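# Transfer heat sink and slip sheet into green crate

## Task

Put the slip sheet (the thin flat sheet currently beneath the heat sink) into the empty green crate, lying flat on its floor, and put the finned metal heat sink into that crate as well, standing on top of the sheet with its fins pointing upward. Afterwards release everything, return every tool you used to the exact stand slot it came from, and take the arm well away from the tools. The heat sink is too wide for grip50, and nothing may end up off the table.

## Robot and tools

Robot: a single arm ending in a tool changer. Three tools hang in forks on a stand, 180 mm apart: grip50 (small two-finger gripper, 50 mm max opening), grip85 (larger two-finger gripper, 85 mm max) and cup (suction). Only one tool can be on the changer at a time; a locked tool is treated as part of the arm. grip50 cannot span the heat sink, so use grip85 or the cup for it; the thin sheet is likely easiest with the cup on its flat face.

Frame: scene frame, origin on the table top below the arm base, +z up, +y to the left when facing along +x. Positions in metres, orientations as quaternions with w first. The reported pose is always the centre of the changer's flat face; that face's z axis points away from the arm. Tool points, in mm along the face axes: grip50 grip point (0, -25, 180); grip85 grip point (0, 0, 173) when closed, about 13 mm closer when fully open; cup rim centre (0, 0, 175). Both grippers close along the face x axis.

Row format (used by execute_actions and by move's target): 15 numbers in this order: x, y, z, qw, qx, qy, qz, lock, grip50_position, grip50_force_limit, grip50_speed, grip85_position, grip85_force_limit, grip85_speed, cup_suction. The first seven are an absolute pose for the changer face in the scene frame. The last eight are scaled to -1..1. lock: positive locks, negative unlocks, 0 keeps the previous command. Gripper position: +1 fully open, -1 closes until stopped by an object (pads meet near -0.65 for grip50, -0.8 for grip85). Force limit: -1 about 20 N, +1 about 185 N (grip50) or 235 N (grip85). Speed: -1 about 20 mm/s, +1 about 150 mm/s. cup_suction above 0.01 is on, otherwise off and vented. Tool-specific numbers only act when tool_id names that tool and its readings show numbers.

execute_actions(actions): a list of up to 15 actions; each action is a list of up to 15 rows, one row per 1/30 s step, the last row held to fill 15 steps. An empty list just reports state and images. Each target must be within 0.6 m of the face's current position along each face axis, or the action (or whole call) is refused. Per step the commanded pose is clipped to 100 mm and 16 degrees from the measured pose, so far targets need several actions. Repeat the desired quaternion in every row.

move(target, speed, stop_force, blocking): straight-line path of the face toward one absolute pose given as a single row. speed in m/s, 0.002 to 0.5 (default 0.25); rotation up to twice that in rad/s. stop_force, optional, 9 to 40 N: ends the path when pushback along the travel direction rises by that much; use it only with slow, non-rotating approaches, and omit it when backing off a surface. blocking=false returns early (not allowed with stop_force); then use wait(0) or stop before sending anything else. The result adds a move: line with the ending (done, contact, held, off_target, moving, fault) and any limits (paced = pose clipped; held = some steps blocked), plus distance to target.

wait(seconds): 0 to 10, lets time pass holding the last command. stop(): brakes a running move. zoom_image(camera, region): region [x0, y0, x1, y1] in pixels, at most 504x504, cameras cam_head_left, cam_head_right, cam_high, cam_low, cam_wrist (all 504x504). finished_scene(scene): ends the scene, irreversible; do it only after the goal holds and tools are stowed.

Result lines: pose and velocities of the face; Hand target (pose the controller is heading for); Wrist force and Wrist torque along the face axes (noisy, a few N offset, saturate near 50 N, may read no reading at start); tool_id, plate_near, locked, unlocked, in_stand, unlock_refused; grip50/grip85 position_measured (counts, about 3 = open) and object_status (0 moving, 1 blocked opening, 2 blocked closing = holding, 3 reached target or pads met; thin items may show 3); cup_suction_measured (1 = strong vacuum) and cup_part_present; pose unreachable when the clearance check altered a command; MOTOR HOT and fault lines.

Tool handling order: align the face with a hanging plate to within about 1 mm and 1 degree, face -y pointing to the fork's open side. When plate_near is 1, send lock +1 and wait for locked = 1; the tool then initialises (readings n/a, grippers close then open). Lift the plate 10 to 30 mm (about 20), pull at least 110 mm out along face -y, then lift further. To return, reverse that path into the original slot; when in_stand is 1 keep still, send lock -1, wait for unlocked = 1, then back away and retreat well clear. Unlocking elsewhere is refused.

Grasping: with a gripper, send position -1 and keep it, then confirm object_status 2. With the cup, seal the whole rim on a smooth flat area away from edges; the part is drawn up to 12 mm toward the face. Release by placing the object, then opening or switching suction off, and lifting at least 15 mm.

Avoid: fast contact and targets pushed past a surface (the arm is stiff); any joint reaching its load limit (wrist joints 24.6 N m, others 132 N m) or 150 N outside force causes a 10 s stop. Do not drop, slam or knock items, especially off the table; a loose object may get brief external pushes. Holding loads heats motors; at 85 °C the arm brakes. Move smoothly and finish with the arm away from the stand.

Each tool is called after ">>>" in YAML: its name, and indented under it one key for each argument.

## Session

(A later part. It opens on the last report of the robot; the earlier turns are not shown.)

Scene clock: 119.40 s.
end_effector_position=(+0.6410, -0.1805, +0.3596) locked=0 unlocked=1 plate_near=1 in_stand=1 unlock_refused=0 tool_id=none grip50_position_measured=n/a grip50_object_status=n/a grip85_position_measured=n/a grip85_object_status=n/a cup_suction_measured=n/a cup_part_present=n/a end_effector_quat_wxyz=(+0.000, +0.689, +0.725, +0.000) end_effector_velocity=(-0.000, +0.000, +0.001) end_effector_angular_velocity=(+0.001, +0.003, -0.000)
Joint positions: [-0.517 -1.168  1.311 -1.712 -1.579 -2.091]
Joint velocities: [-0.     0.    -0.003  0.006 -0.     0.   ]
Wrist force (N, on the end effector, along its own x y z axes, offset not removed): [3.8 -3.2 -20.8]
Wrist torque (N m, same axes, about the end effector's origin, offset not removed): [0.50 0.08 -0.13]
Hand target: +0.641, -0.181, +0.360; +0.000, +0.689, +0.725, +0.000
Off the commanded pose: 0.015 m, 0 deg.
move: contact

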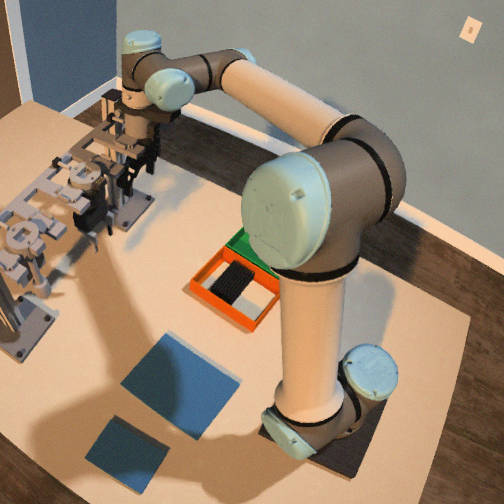

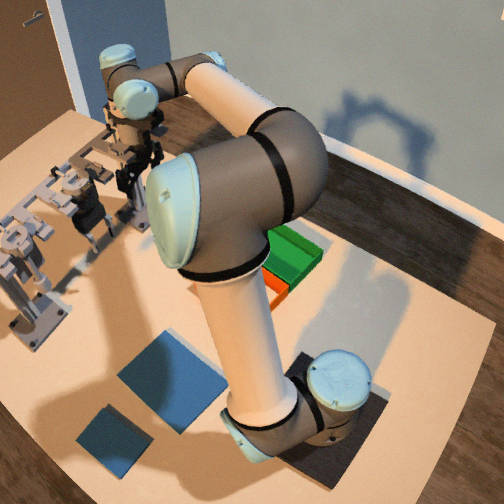

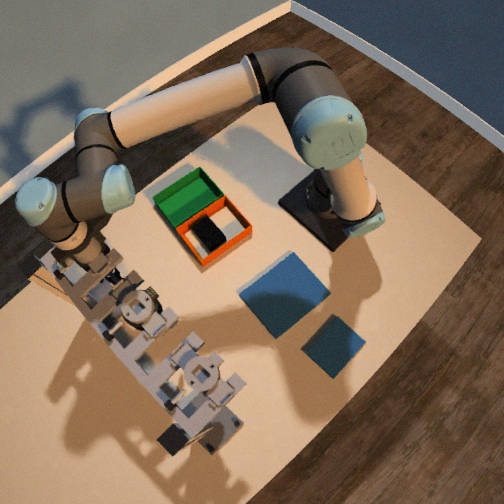

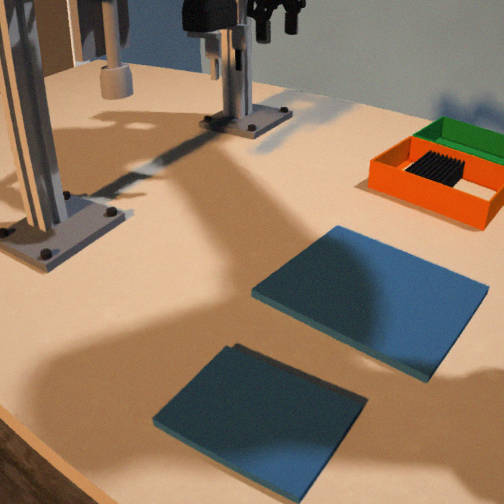

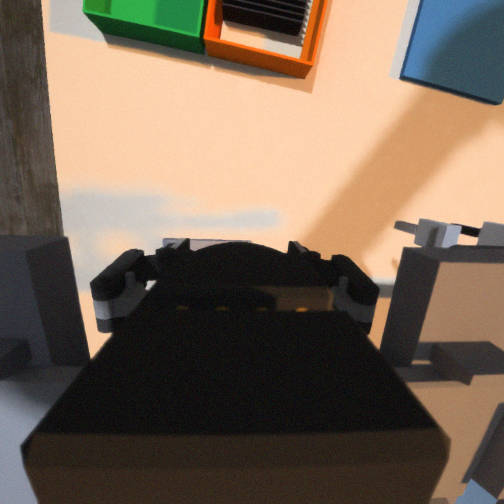

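>>> execute_actions:
  actions:
    - [[0.641,-0.1805,0.3598,0,0.6889,0.7249,0,1,1,0,0,1,0,0,0]]
    - [[0.641,-0.1805,0.3598,0,0.6889,0.7249,0,1,1,0,0,1,0,0,0]]
    - [[0.641,-0.1805,0.3598,0,0.6889,0.7249,0,1,1,0,0,1,0,0,0]]

>>> move:
  target: [0.641,-0.1805,0.38,0,0.6889,0.7249,0,0,1,0,0,1,0,0,0]
  speed: 0.04

>>> move:
  target: [0.516,-0.1869,0.38,0,0.6889,0.7249,0,0,1,0,0,1,0,0,0]
  speed: 0.1

>>> move:
  target: [0.367,-0.25,0.33,0,1,0,0,0,1,0,0,1,0,0,0]
  speed: 0.3

Scene clock: 128.77 s.
end_effector_position=(+0.6410, -0.1805, +0.3598) locked=1 unlocked=0 plate_near=1 in_stand=1 unlock_refused=0 tool_id=grip85 grip50_position_measured=n/a grip50_object_status=n/a grip85_position_measured=n/a grip85_object_status=n/a cup_suction_measured=n/a cup_part_present=n/a end_effector_quat_wxyz=(+0.000, +0.689, +0.725, -0.000) end_effector_velocity=(-0.000, +0.000, -0.000) end_effector_angular_velocity=(+0.001, +0.000, +0.000)
Joint positions: [-0.517 -1.168  1.31  -1.711 -1.579 -2.091]
Joint velocities: [-0.    -0.     0.     0.001  0.001 -0.   ]
Wrist force (N, on the end effector, along its own x y z axes, offset not removed): [-0.2 0.9 -17.5]
Wrist torque (N m, same axes, about the end effector's origin, offset not removed): [-0.12 -0.65 -0.35]
Hand target: +0.641, -0.180, +0.360; -0.000, +0.689, +0.725, -0.000
Off the commanded pose: 0.000 m, 0 deg.

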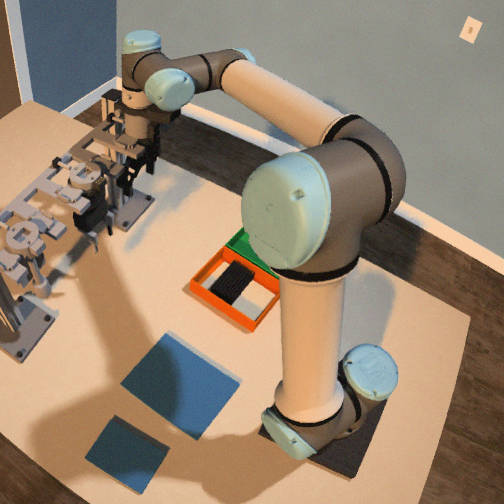

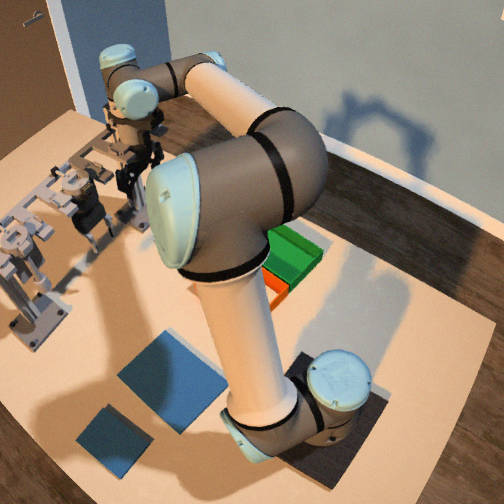

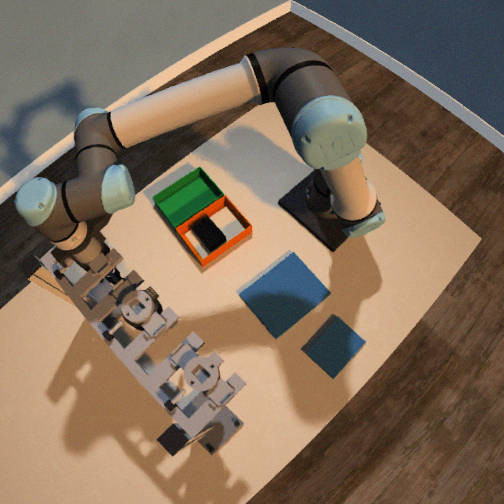

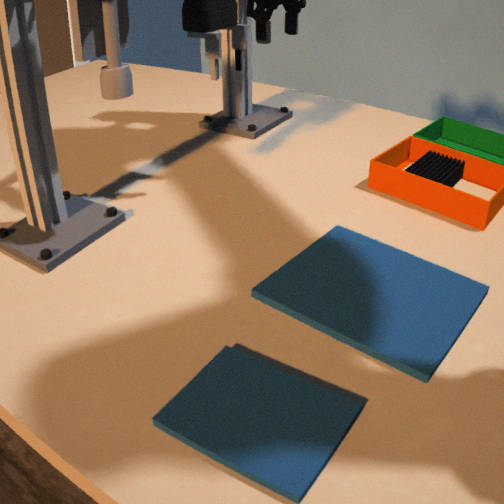

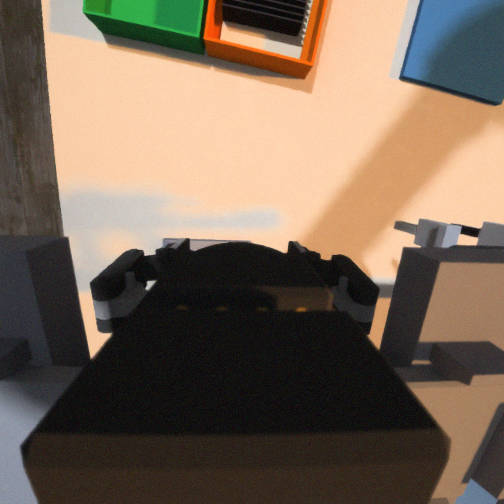

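Scene clock: 129.63 s.
end_effector_position=(+0.6410, -0.1805, +0.3798) locked=1 unlocked=0 plate_near=1 in_stand=0 unlock_refused=0 tool_id=grip85 grip50_position_measured=n/a grip50_object_status=n/a grip85_position_measured=n/a grip85_object_status=n/a cup_suction_measured=n/a cup_part_present=n/a end_effector_quat_wxyz=(+0.000, +0.689, +0.725, +0.000) end_effector_velocity=(+0.000, -0.000, +0.002) end_effector_angular_velocity=(-0.000, +0.000, +0.001)
Joint positions: [-0.517 -1.173  1.267 -1.662 -1.579 -2.091]
Joint velocities: [ 0.    -0.    -0.005  0.005 -0.    -0.001]
Wrist force (N, on the end effector, along its own x y z axes, offset not removed): [0.9 -1.2 -1.8]
Wrist torque (N m, same axes, about the end effector's origin, offset not removed): [-0.04 0.05 -0.25]
Hand target: +0.641, -0.181, +0.380; +0.000, +0.689, +0.725, +0.000
Off the commanded pose: 0.000 m, 0 deg.
move: done

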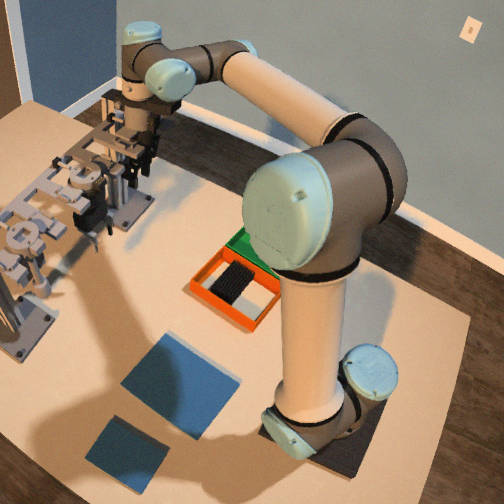

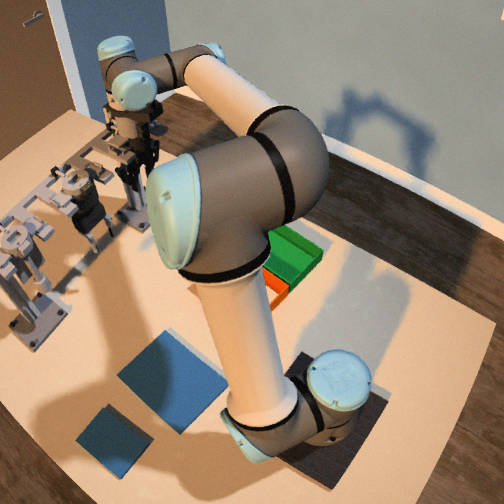

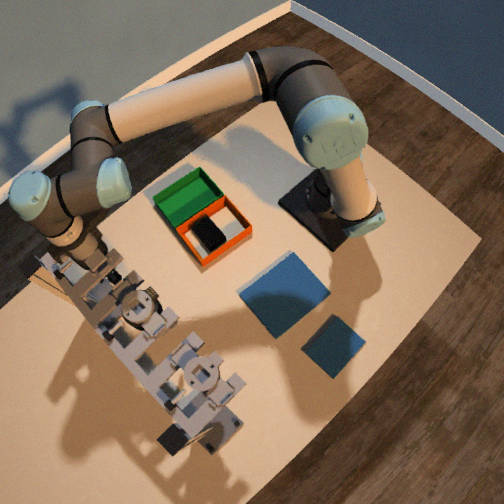

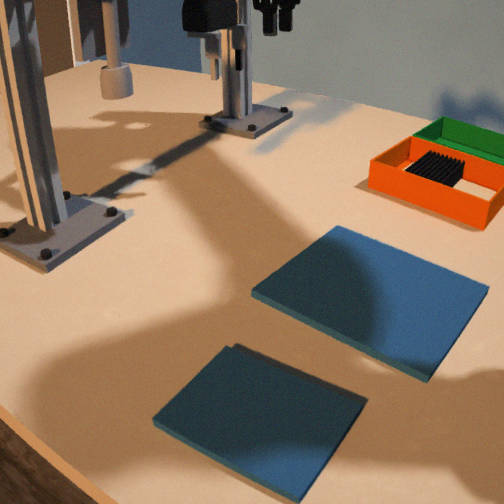

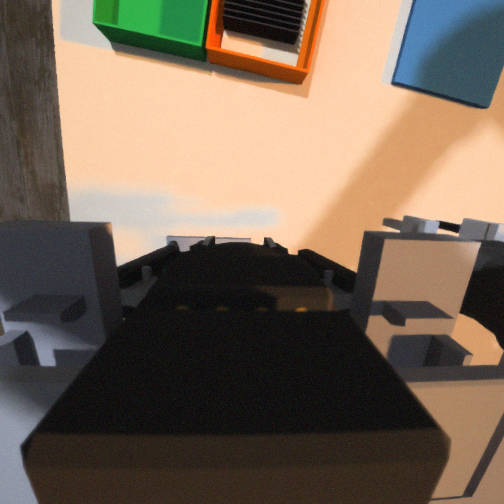

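Scene clock: 131.37 s.
end_effector_position=(+0.5161, -0.1868, +0.3801) locked=1 unlocked=0 plate_near=1 in_stand=0 unlock_refused=0 tool_id=grip85 grip50_position_measured=n/a grip50_object_status=n/a grip85_position_measured=n/a grip85_object_status=n/a cup_suction_measured=n/a cup_part_present=n/a end_effector_quat_wxyz=(-0.000, +0.689, +0.725, +0.000) end_effector_velocity=(-0.002, -0.000, +0.000) end_effector_angular_velocity=(-0.000, -0.001, -0.000)
Joint positions: [-0.632 -1.457  1.627 -1.738 -1.579 -2.206]
Joint velocities: [-0.002 -0.004  0.004 -0.001  0.    -0.002]
Wrist force (N, on the end effector, along its own x y z axes, offset not removed): [-0.4 -0.2 -4.3]
Wrist torque (N m, same axes, about the end effector's origin, offset not removed): [-0.06 0.03 -0.20]
Hand target: +0.516, -0.187, +0.380; -0.000, +0.689, +0.725, +0.000
Off the commanded pose: 0.000 m, 0 deg.
move: done

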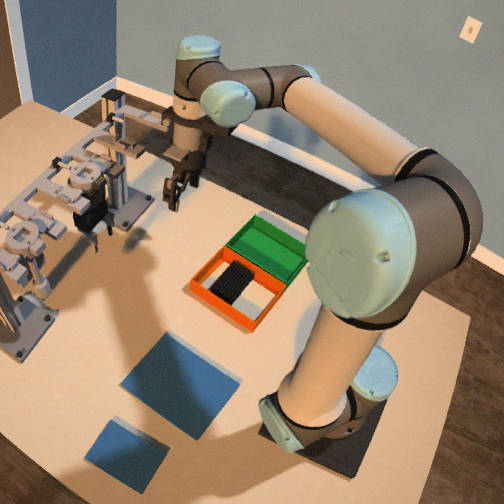

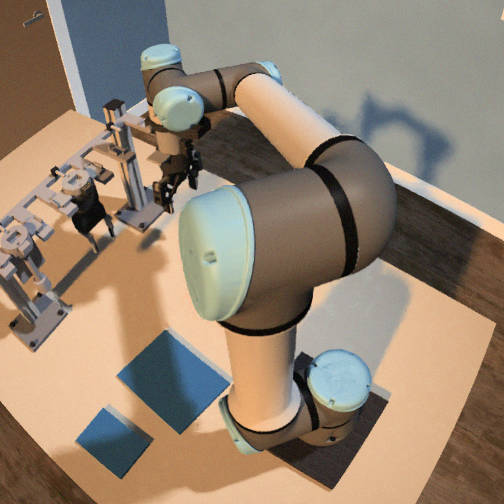

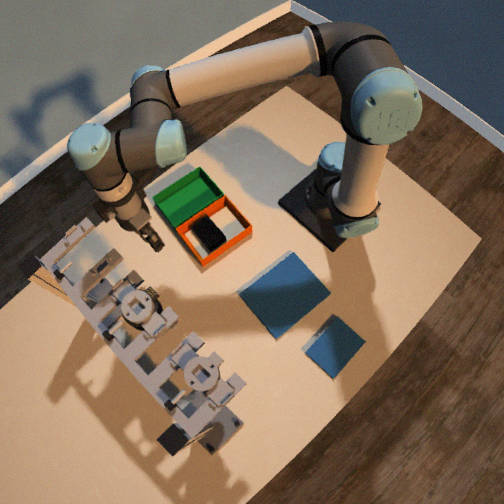

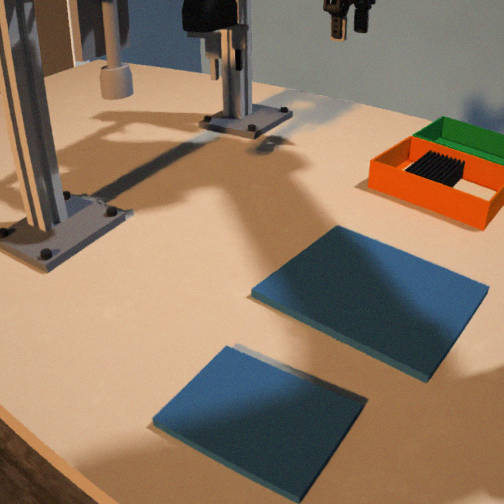

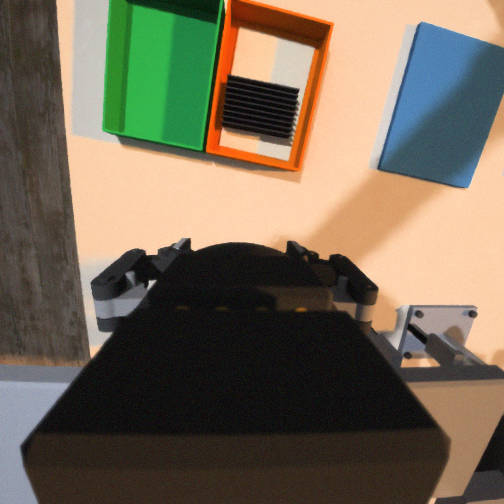

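Scene clock: 134.60 s.
end_effector_position=(+0.3670, -0.2498, +0.3301) locked=1 unlocked=0 plate_near=1 in_stand=0 unlock_refused=0 tool_id=grip85 grip50_position_measured=n/a grip50_object_status=n/a grip85_position_measured=3 grip85_object_status=3 cup_suction_measured=n/a cup_part_present=n/a end_effector_quat_wxyz=(-0.000, +1.000, +0.000, +0.000) end_effector_velocity=(-0.001, -0.000, -0.000) end_effector_angular_velocity=(-0.001, +0.000, -0.010)
Joint positions: [-0.941 -1.69   1.987 -1.869 -1.579 -0.894]
Joint velocities: [-0.002 -0.001  0.002 -0.001 -0.001  0.008]
Wrist force (N, on the end effector, along its own x y z axes, offset not removed): [-0.6 -0.3 -0.3]
Wrist torque (N m, same axes, about the end effector's origin, offset not removed): [0.14 0.15 -0.18]
Hand target: +0.367, -0.250, +0.330; -0.000, +1.000, +0.000, +0.000
Off the commanded pose: 0.000 m, 0 deg.
move: done

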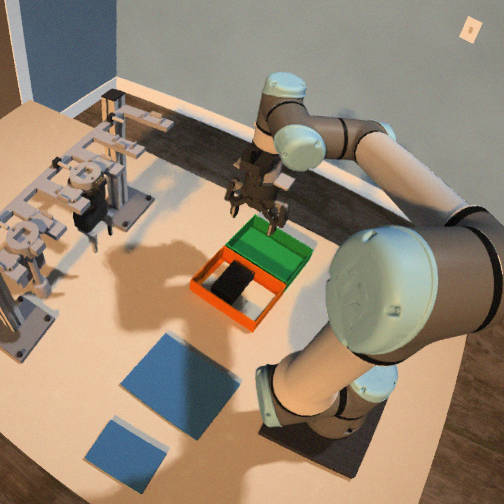

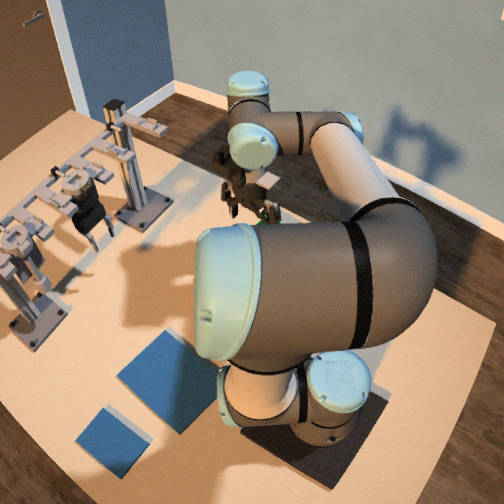

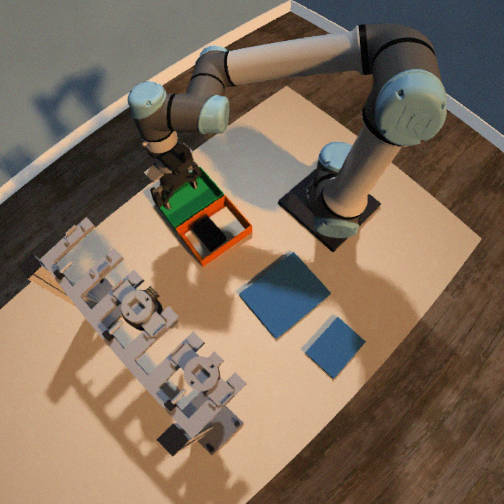

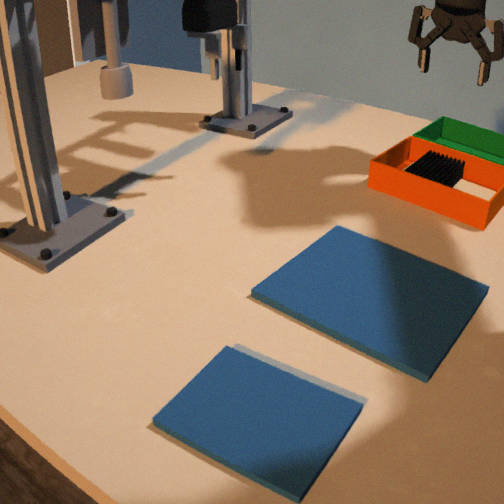

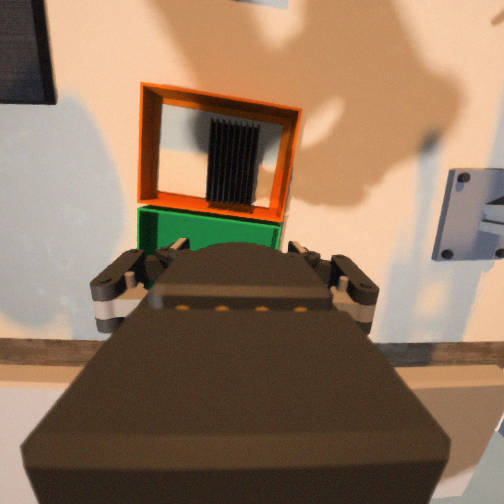

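>>> move:
  target: [0.356,-0.20,0.25,0,0.999,-0.0436,0,0,1,0,0,1,0,0,0]
  speed: 0.15

>>> zoom_image:
  camera: "cam_wrist"
  region: [80,60,400,300]

Scene clock: 142.57 s.
end_effector_position=(+0.3559, -0.2000, +0.2503) locked=1 unlocked=0 plate_near=1 in_stand=0 unlock_refused=0 tool_id=grip85 grip50_position_measured=n/a grip50_object_status=n/a grip85_position_measured=3 grip85_object_status=3 cup_suction_measured=n/a cup_part_present=n/a end_effector_quat_wxyz=(-0.000, +0.999, -0.044, -0.000) end_effector_velocity=(-0.000, +0.001, -0.002) end_effector_angular_velocity=(-0.001, -0.001, -0.002)
Joint positions: [-0.883 -1.697  2.216 -2.09  -1.58  -0.749]
Joint velocities: [ 0.002  0.001  0.005 -0.007  0.     0.004]
Wrist force (N, on the end effector, along its own x y z axes, offset not removed): [1.1 0.2 -4.3]
Wrist torque (N m, same axes, about the end effector's origin, offset not removed): [0.11 -0.13 -0.16]
Hand target: +0.356, -0.200, +0.250; +0.000, +0.999, -0.044, -0.000
Off the commanded pose: 0.000 m, 0 deg.
move: done

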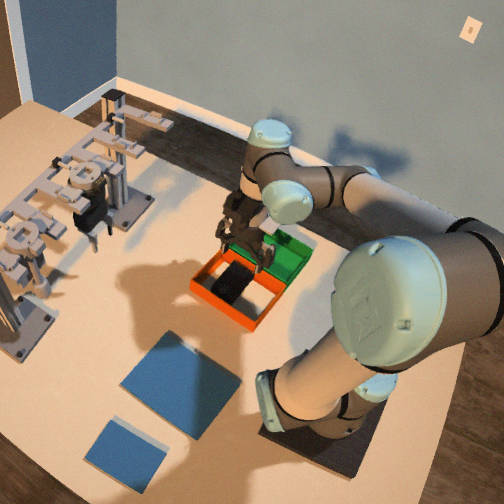

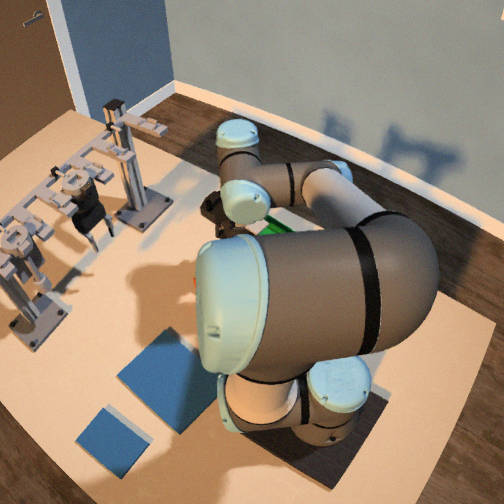

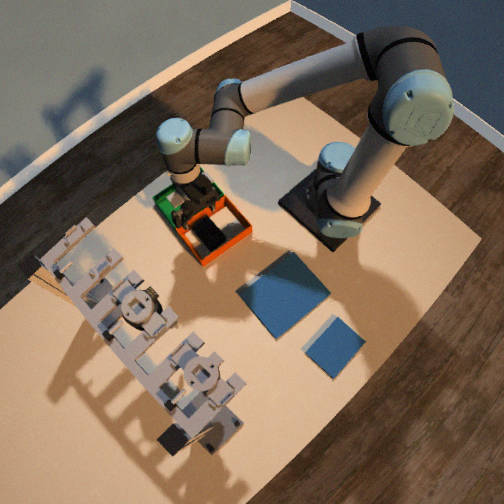

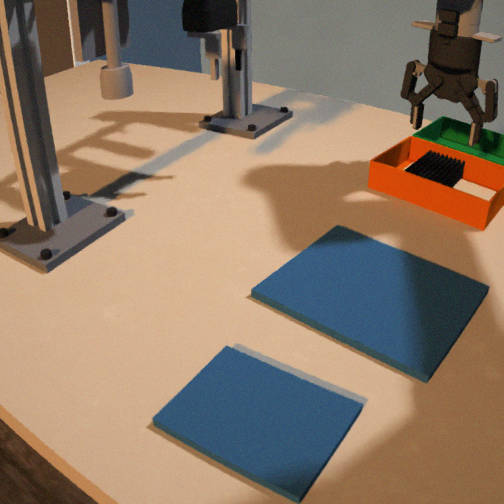

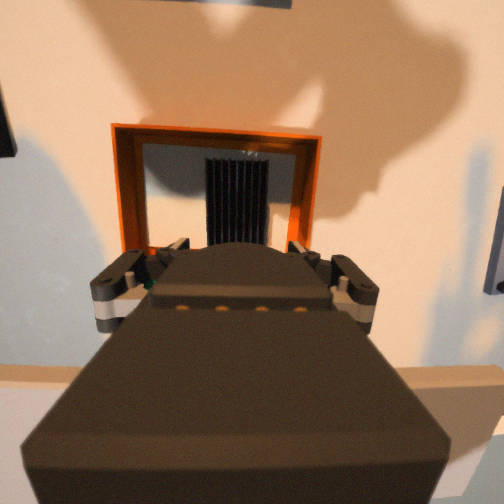

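Region (80, 60, 400, 300) of cam_wrist's 504x504 image, scaled by 1.575, with more detail than that image has; it fills the top 378 rows of this view, and the rest is white.

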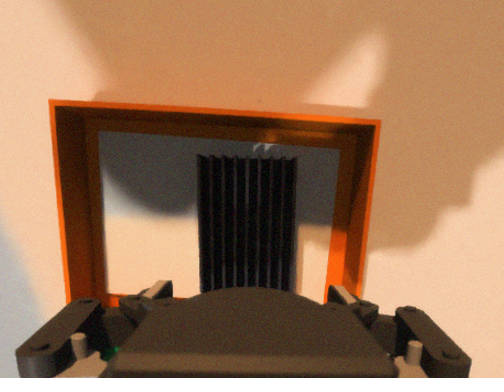

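>>> move:
  target: [0.358,-0.18,0.235,0,0.999,-0.0436,0,0,1,0,0,0.7,0,0,0]
  speed: 0.08

>>> move:
  target: [0.358,-0.18,0.197,0,0.999,-0.0436,0,0,1,0,0,0.7,0,0,0]
  speed: 0.012
  stop_force: 10

>>> zoom_image:
  camera: "cam_low"
  region: [344,60,504,240]

Scene clock: 150.07 s.
end_effector_position=(+0.3580, -0.1801, +0.2351) locked=1 unlocked=0 plate_near=1 in_stand=0 unlock_refused=0 tool_id=grip85 grip50_position_measured=n/a grip50_object_status=n/a grip85_position_measured=41 grip85_object_status=3 cup_suction_measured=n/a cup_part_present=n/a end_effector_quat_wxyz=(+0.000, +0.999, -0.044, -0.000) end_effector_velocity=(+0.000, +0.001, -0.001) end_effector_angular_velocity=(+0.000, -0.000, +0.000)
Joint positions: [-0.844 -1.694  2.258 -2.136 -1.58  -0.709]
Joint velocities: [ 0.003  0.001  0.003 -0.004  0.     0.002]
Wrist force (N, on the end effector, along its own x y z axes, offset not removed): [0.1 -2.4 -2.4]
Wrist torque (N m, same axes, about the end effector's origin, offset not removed): [0.04 0.07 -0.18]
Hand target: +0.358, -0.180, +0.235; +0.000, +0.999, -0.044, -0.000
Off the commanded pose: 0.000 m, 0 deg.
move: done

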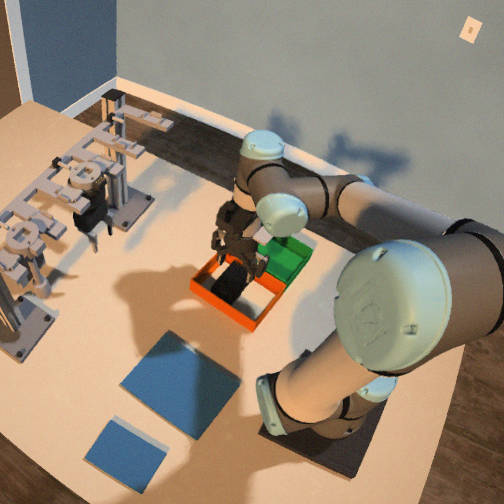

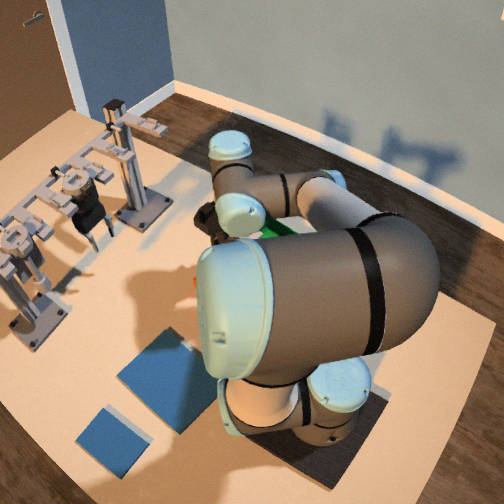

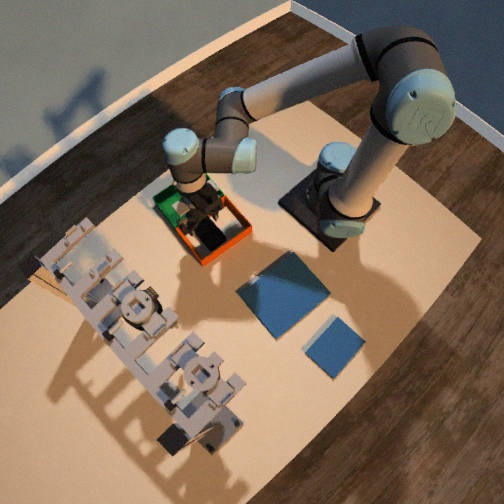

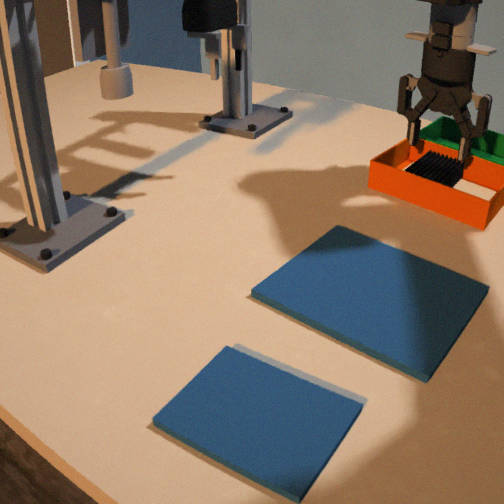

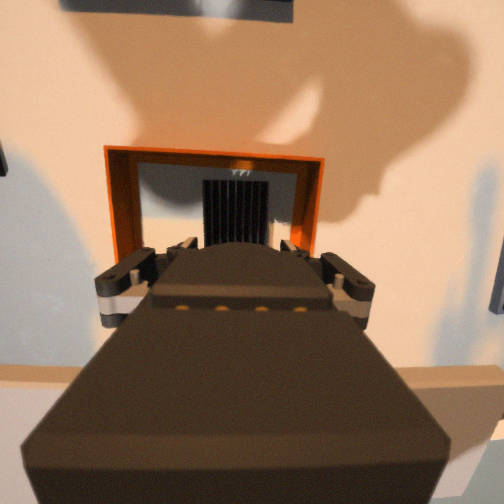

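Scene clock: 153.47 s.
end_effector_position=(+0.3579, -0.1799, +0.1973) locked=1 unlocked=0 plate_near=1 in_stand=0 unlock_refused=0 tool_id=grip85 grip50_position_measured=n/a grip50_object_status=n/a grip85_position_measured=41 grip85_object_status=3 cup_suction_measured=n/a cup_part_present=n/a end_effector_quat_wxyz=(-0.000, +0.999, -0.044, -0.000) end_effector_velocity=(+0.000, +0.000, -0.002) end_effector_angular_velocity=(-0.000, -0.000, +0.000)
Joint positions: [-0.845 -1.625  2.317 -2.263 -1.58  -0.71 ]
Joint velocities: [-0.     0.005  0.003 -0.008  0.    -0.   ]
Wrist force (N, on the end effector, along its own x y z axes, offset not removed): [0.2 -2.3 -5.2]
Wrist torque (N m, same axes, about the end effector's origin, offset not removed): [-0.14 -0.04 -0.12]
Hand target: +0.358, -0.180, +0.197; -0.000, +0.999, -0.044, -0.000
Off the commanded pose: 0.000 m, 0 deg.
move: done

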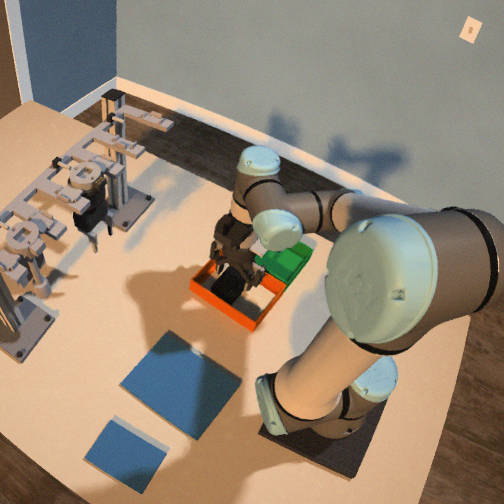

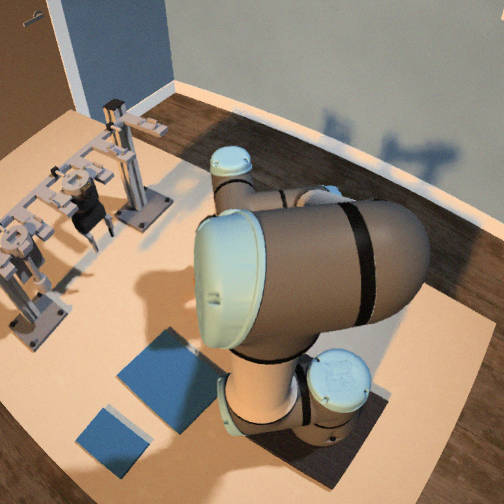

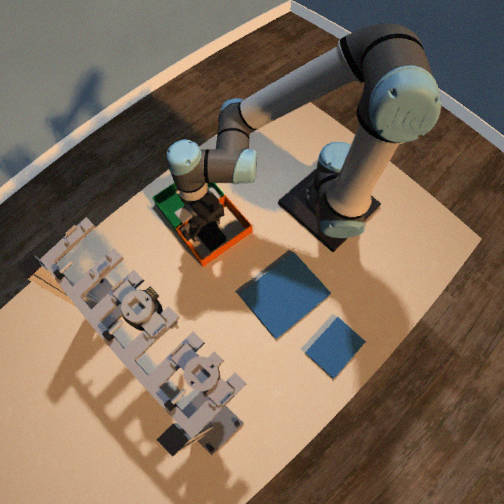

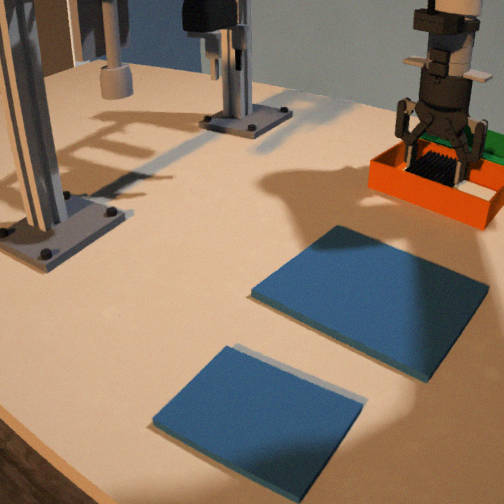

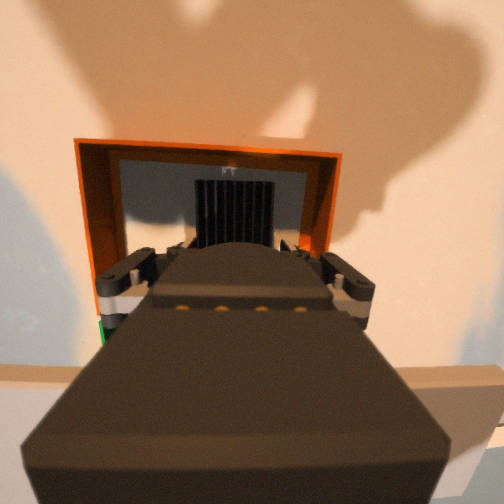

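Region (344, 60, 504, 240) of cam_low's 504x504 image, scaled by 2.800, with more detail than that image has.

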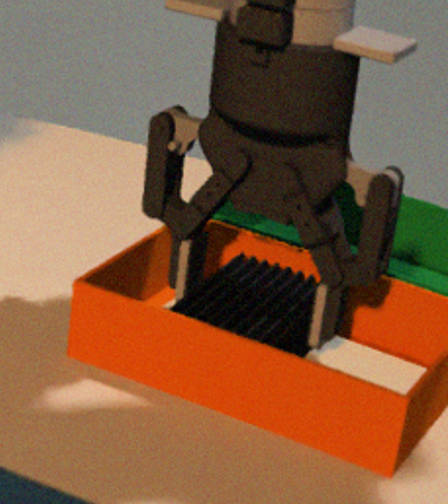

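>>> move:
  target: [0.357,-0.168,0.197,0,0.999,-0.0436,0,0,1,0,0,0.7,0,0,0]
  speed: 0.02

>>> move:
  target: [0.357,-0.168,0.197,0,0.999,-0.0436,0,0,1,0,0,-1,-0.4,-0.5,0]
  speed: 0.02

>>> move:
  target: [0.357,-0.168,0.28,0,0.999,-0.0436,0,0,1,0,0,-1,-0.4,-0.5,0]
  speed: 0.08

Scene clock: 159.97 s.
end_effector_position=(+0.3570, -0.1682, +0.1970) locked=1 unlocked=0 plate_near=1 in_stand=0 unlock_refused=0 tool_id=grip85 grip50_position_measured=n/a grip50_object_status=n/a grip85_position_measured=41 grip85_object_status=3 cup_suction_measured=n/a cup_part_present=n/a end_effector_quat_wxyz=(+0.000, +0.999, -0.044, +0.000) end_effector_velocity=(-0.000, +0.002, +0.000) end_effector_angular_velocity=(+0.000, -0.000, +0.000)
Joint positions: [-0.825 -1.64   2.331 -2.263 -1.58  -0.69 ]
Joint velocities: [ 0.003 -0.002  0.002  0.     0.     0.003]
Wrist force (N, on the end effector, along its own x y z axes, offset not removed): [3.2 0.1 -3.4]
Wrist torque (N m, same axes, about the end effector's origin, offset not removed): [0.06 -0.12 -0.14]
Hand target: +0.357, -0.168, +0.197; +0.000, +0.999, -0.044, -0.000
Off the commanded pose: 0.000 m, 0 deg.
move: done

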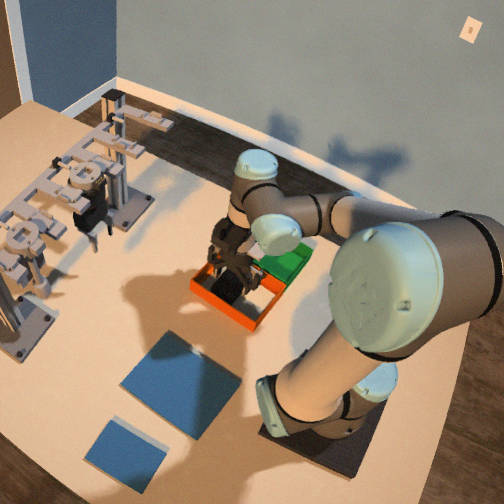

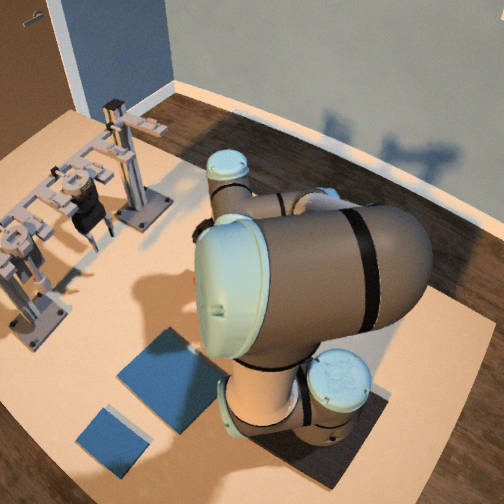

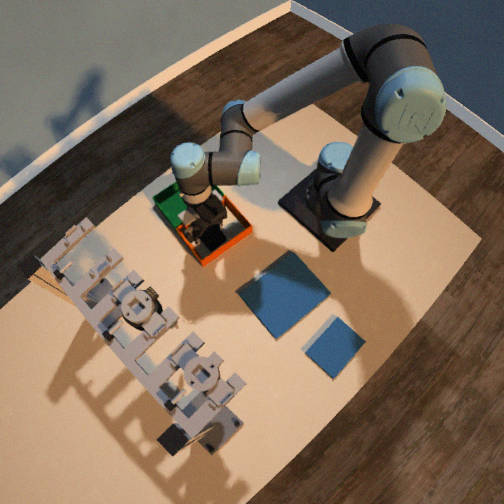

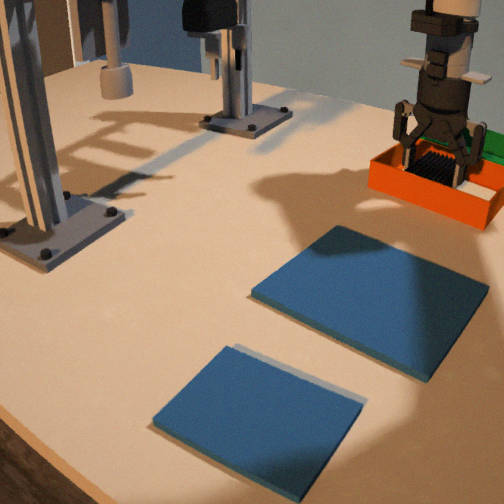

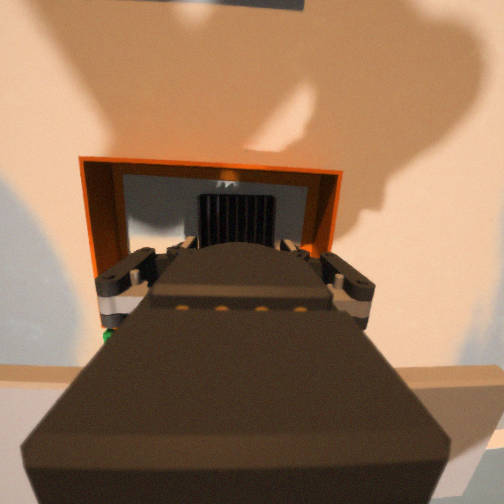

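Scene clock: 160.67 s.
end_effector_position=(+0.3570, -0.1680, +0.1970) locked=1 unlocked=0 plate_near=1 in_stand=0 unlock_refused=0 tool_id=grip85 grip50_position_measured=n/a grip50_object_status=n/a grip85_position_measured=80 grip85_object_status=2 cup_suction_measured=n/a cup_part_present=n/a end_effector_quat_wxyz=(+0.000, +0.999, -0.044, +0.000) end_effector_velocity=(+0.000, +0.000, -0.000) end_effector_angular_velocity=(+0.000, -0.001, +0.000)
Joint positions: [-0.824 -1.64   2.332 -2.263 -1.58  -0.689]
Joint velocities: [ 0.     0.     0.    -0.001  0.001 -0.   ]
Wrist force (N, on the end effector, along its own x y z axes, offset not removed): [-4.2 -1.7 -33.6]
Wrist torque (N m, same axes, about the end effector's origin, offset not removed): [0.23 -1.26 -0.34]
Hand target: +0.357, -0.168, +0.197; +0.000, +0.999, -0.044, -0.000
Off the commanded pose: 0.000 m, 0 deg.
move: done

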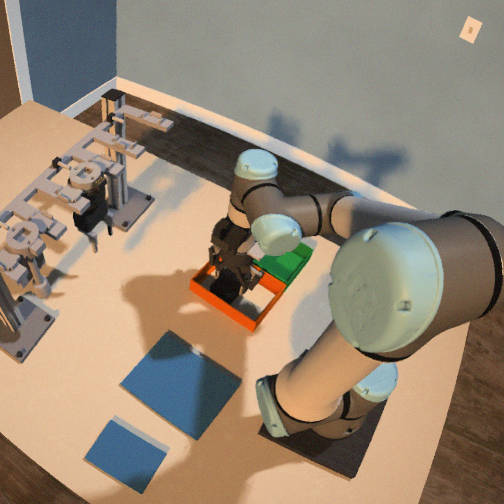

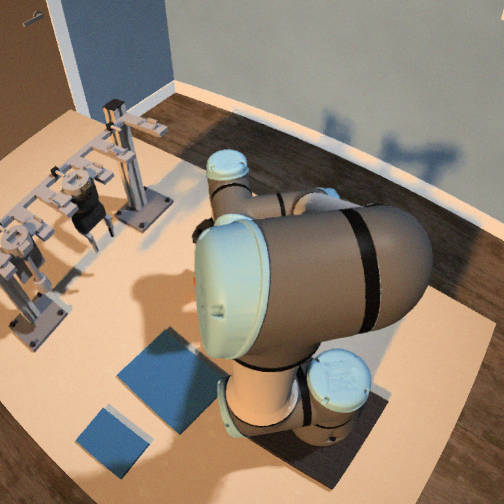

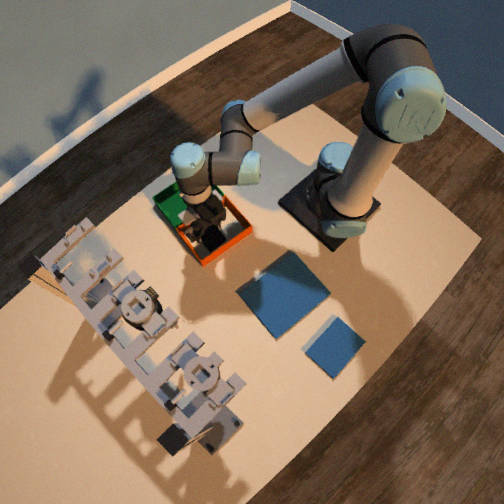

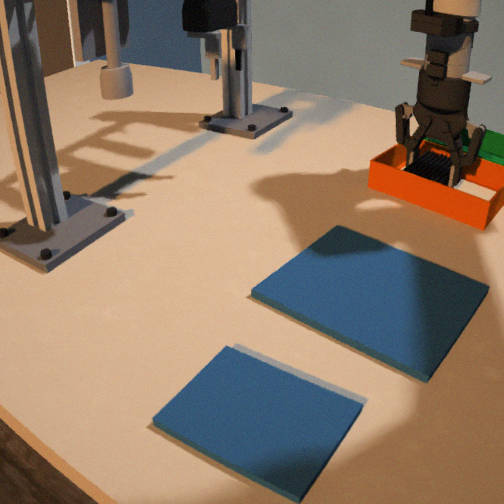

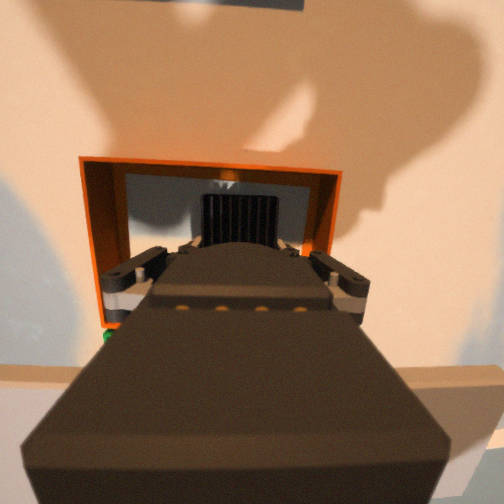

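Scene clock: 162.17 s.
end_effector_position=(+0.3572, -0.1681, +0.2797) locked=1 unlocked=0 plate_near=1 in_stand=0 unlock_refused=0 tool_id=grip85 grip50_position_measured=n/a grip50_object_status=n/a grip85_position_measured=80 grip85_object_status=2 cup_suction_measured=n/a cup_part_present=n/a end_effector_quat_wxyz=(+0.000, +0.999, -0.044, +0.000) end_effector_velocity=(-0.000, -0.000, +0.002) end_effector_angular_velocity=(-0.001, +0.000, +0.000)
Joint positions: [-0.822 -1.772  2.192 -1.991 -1.58  -0.687]
Joint velocities: [ 0.    -0.002 -0.004  0.005 -0.001 -0.   ]
Wrist force (N, on the end effector, along its own x y z axes, offset not removed): [0.8 -1.3 -1.4]
Wrist torque (N m, same axes, about the end effector's origin, offset not removed): [0.04 0.02 -0.20]
Hand target: +0.357, -0.168, +0.280; +0.000, +0.999, -0.044, +0.000
Off the commanded pose: 0.000 m, 0 deg.
move: done

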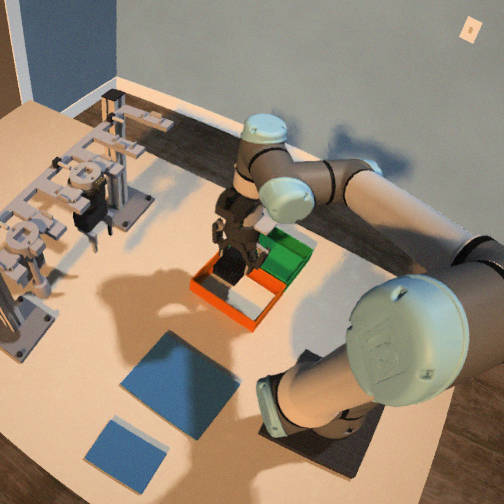

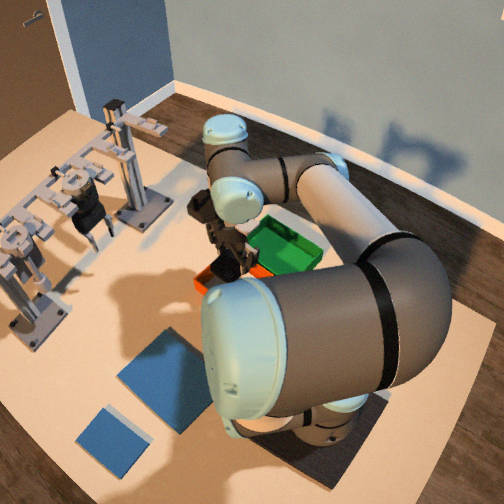

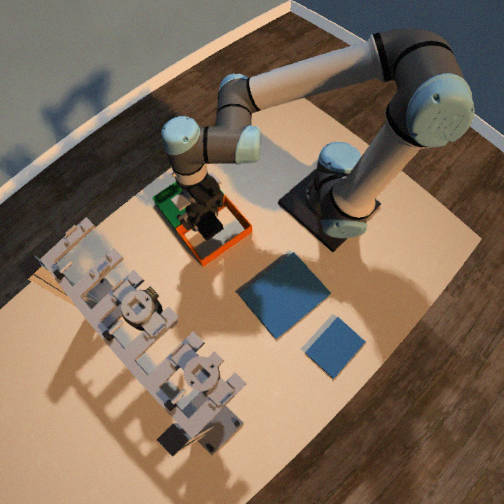

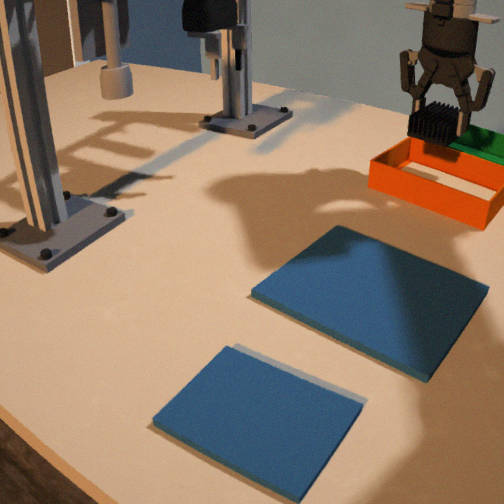

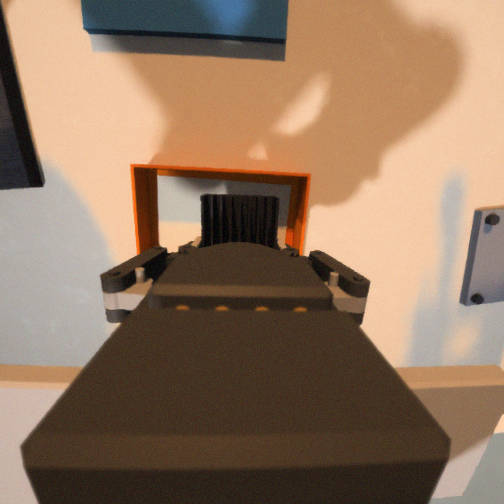

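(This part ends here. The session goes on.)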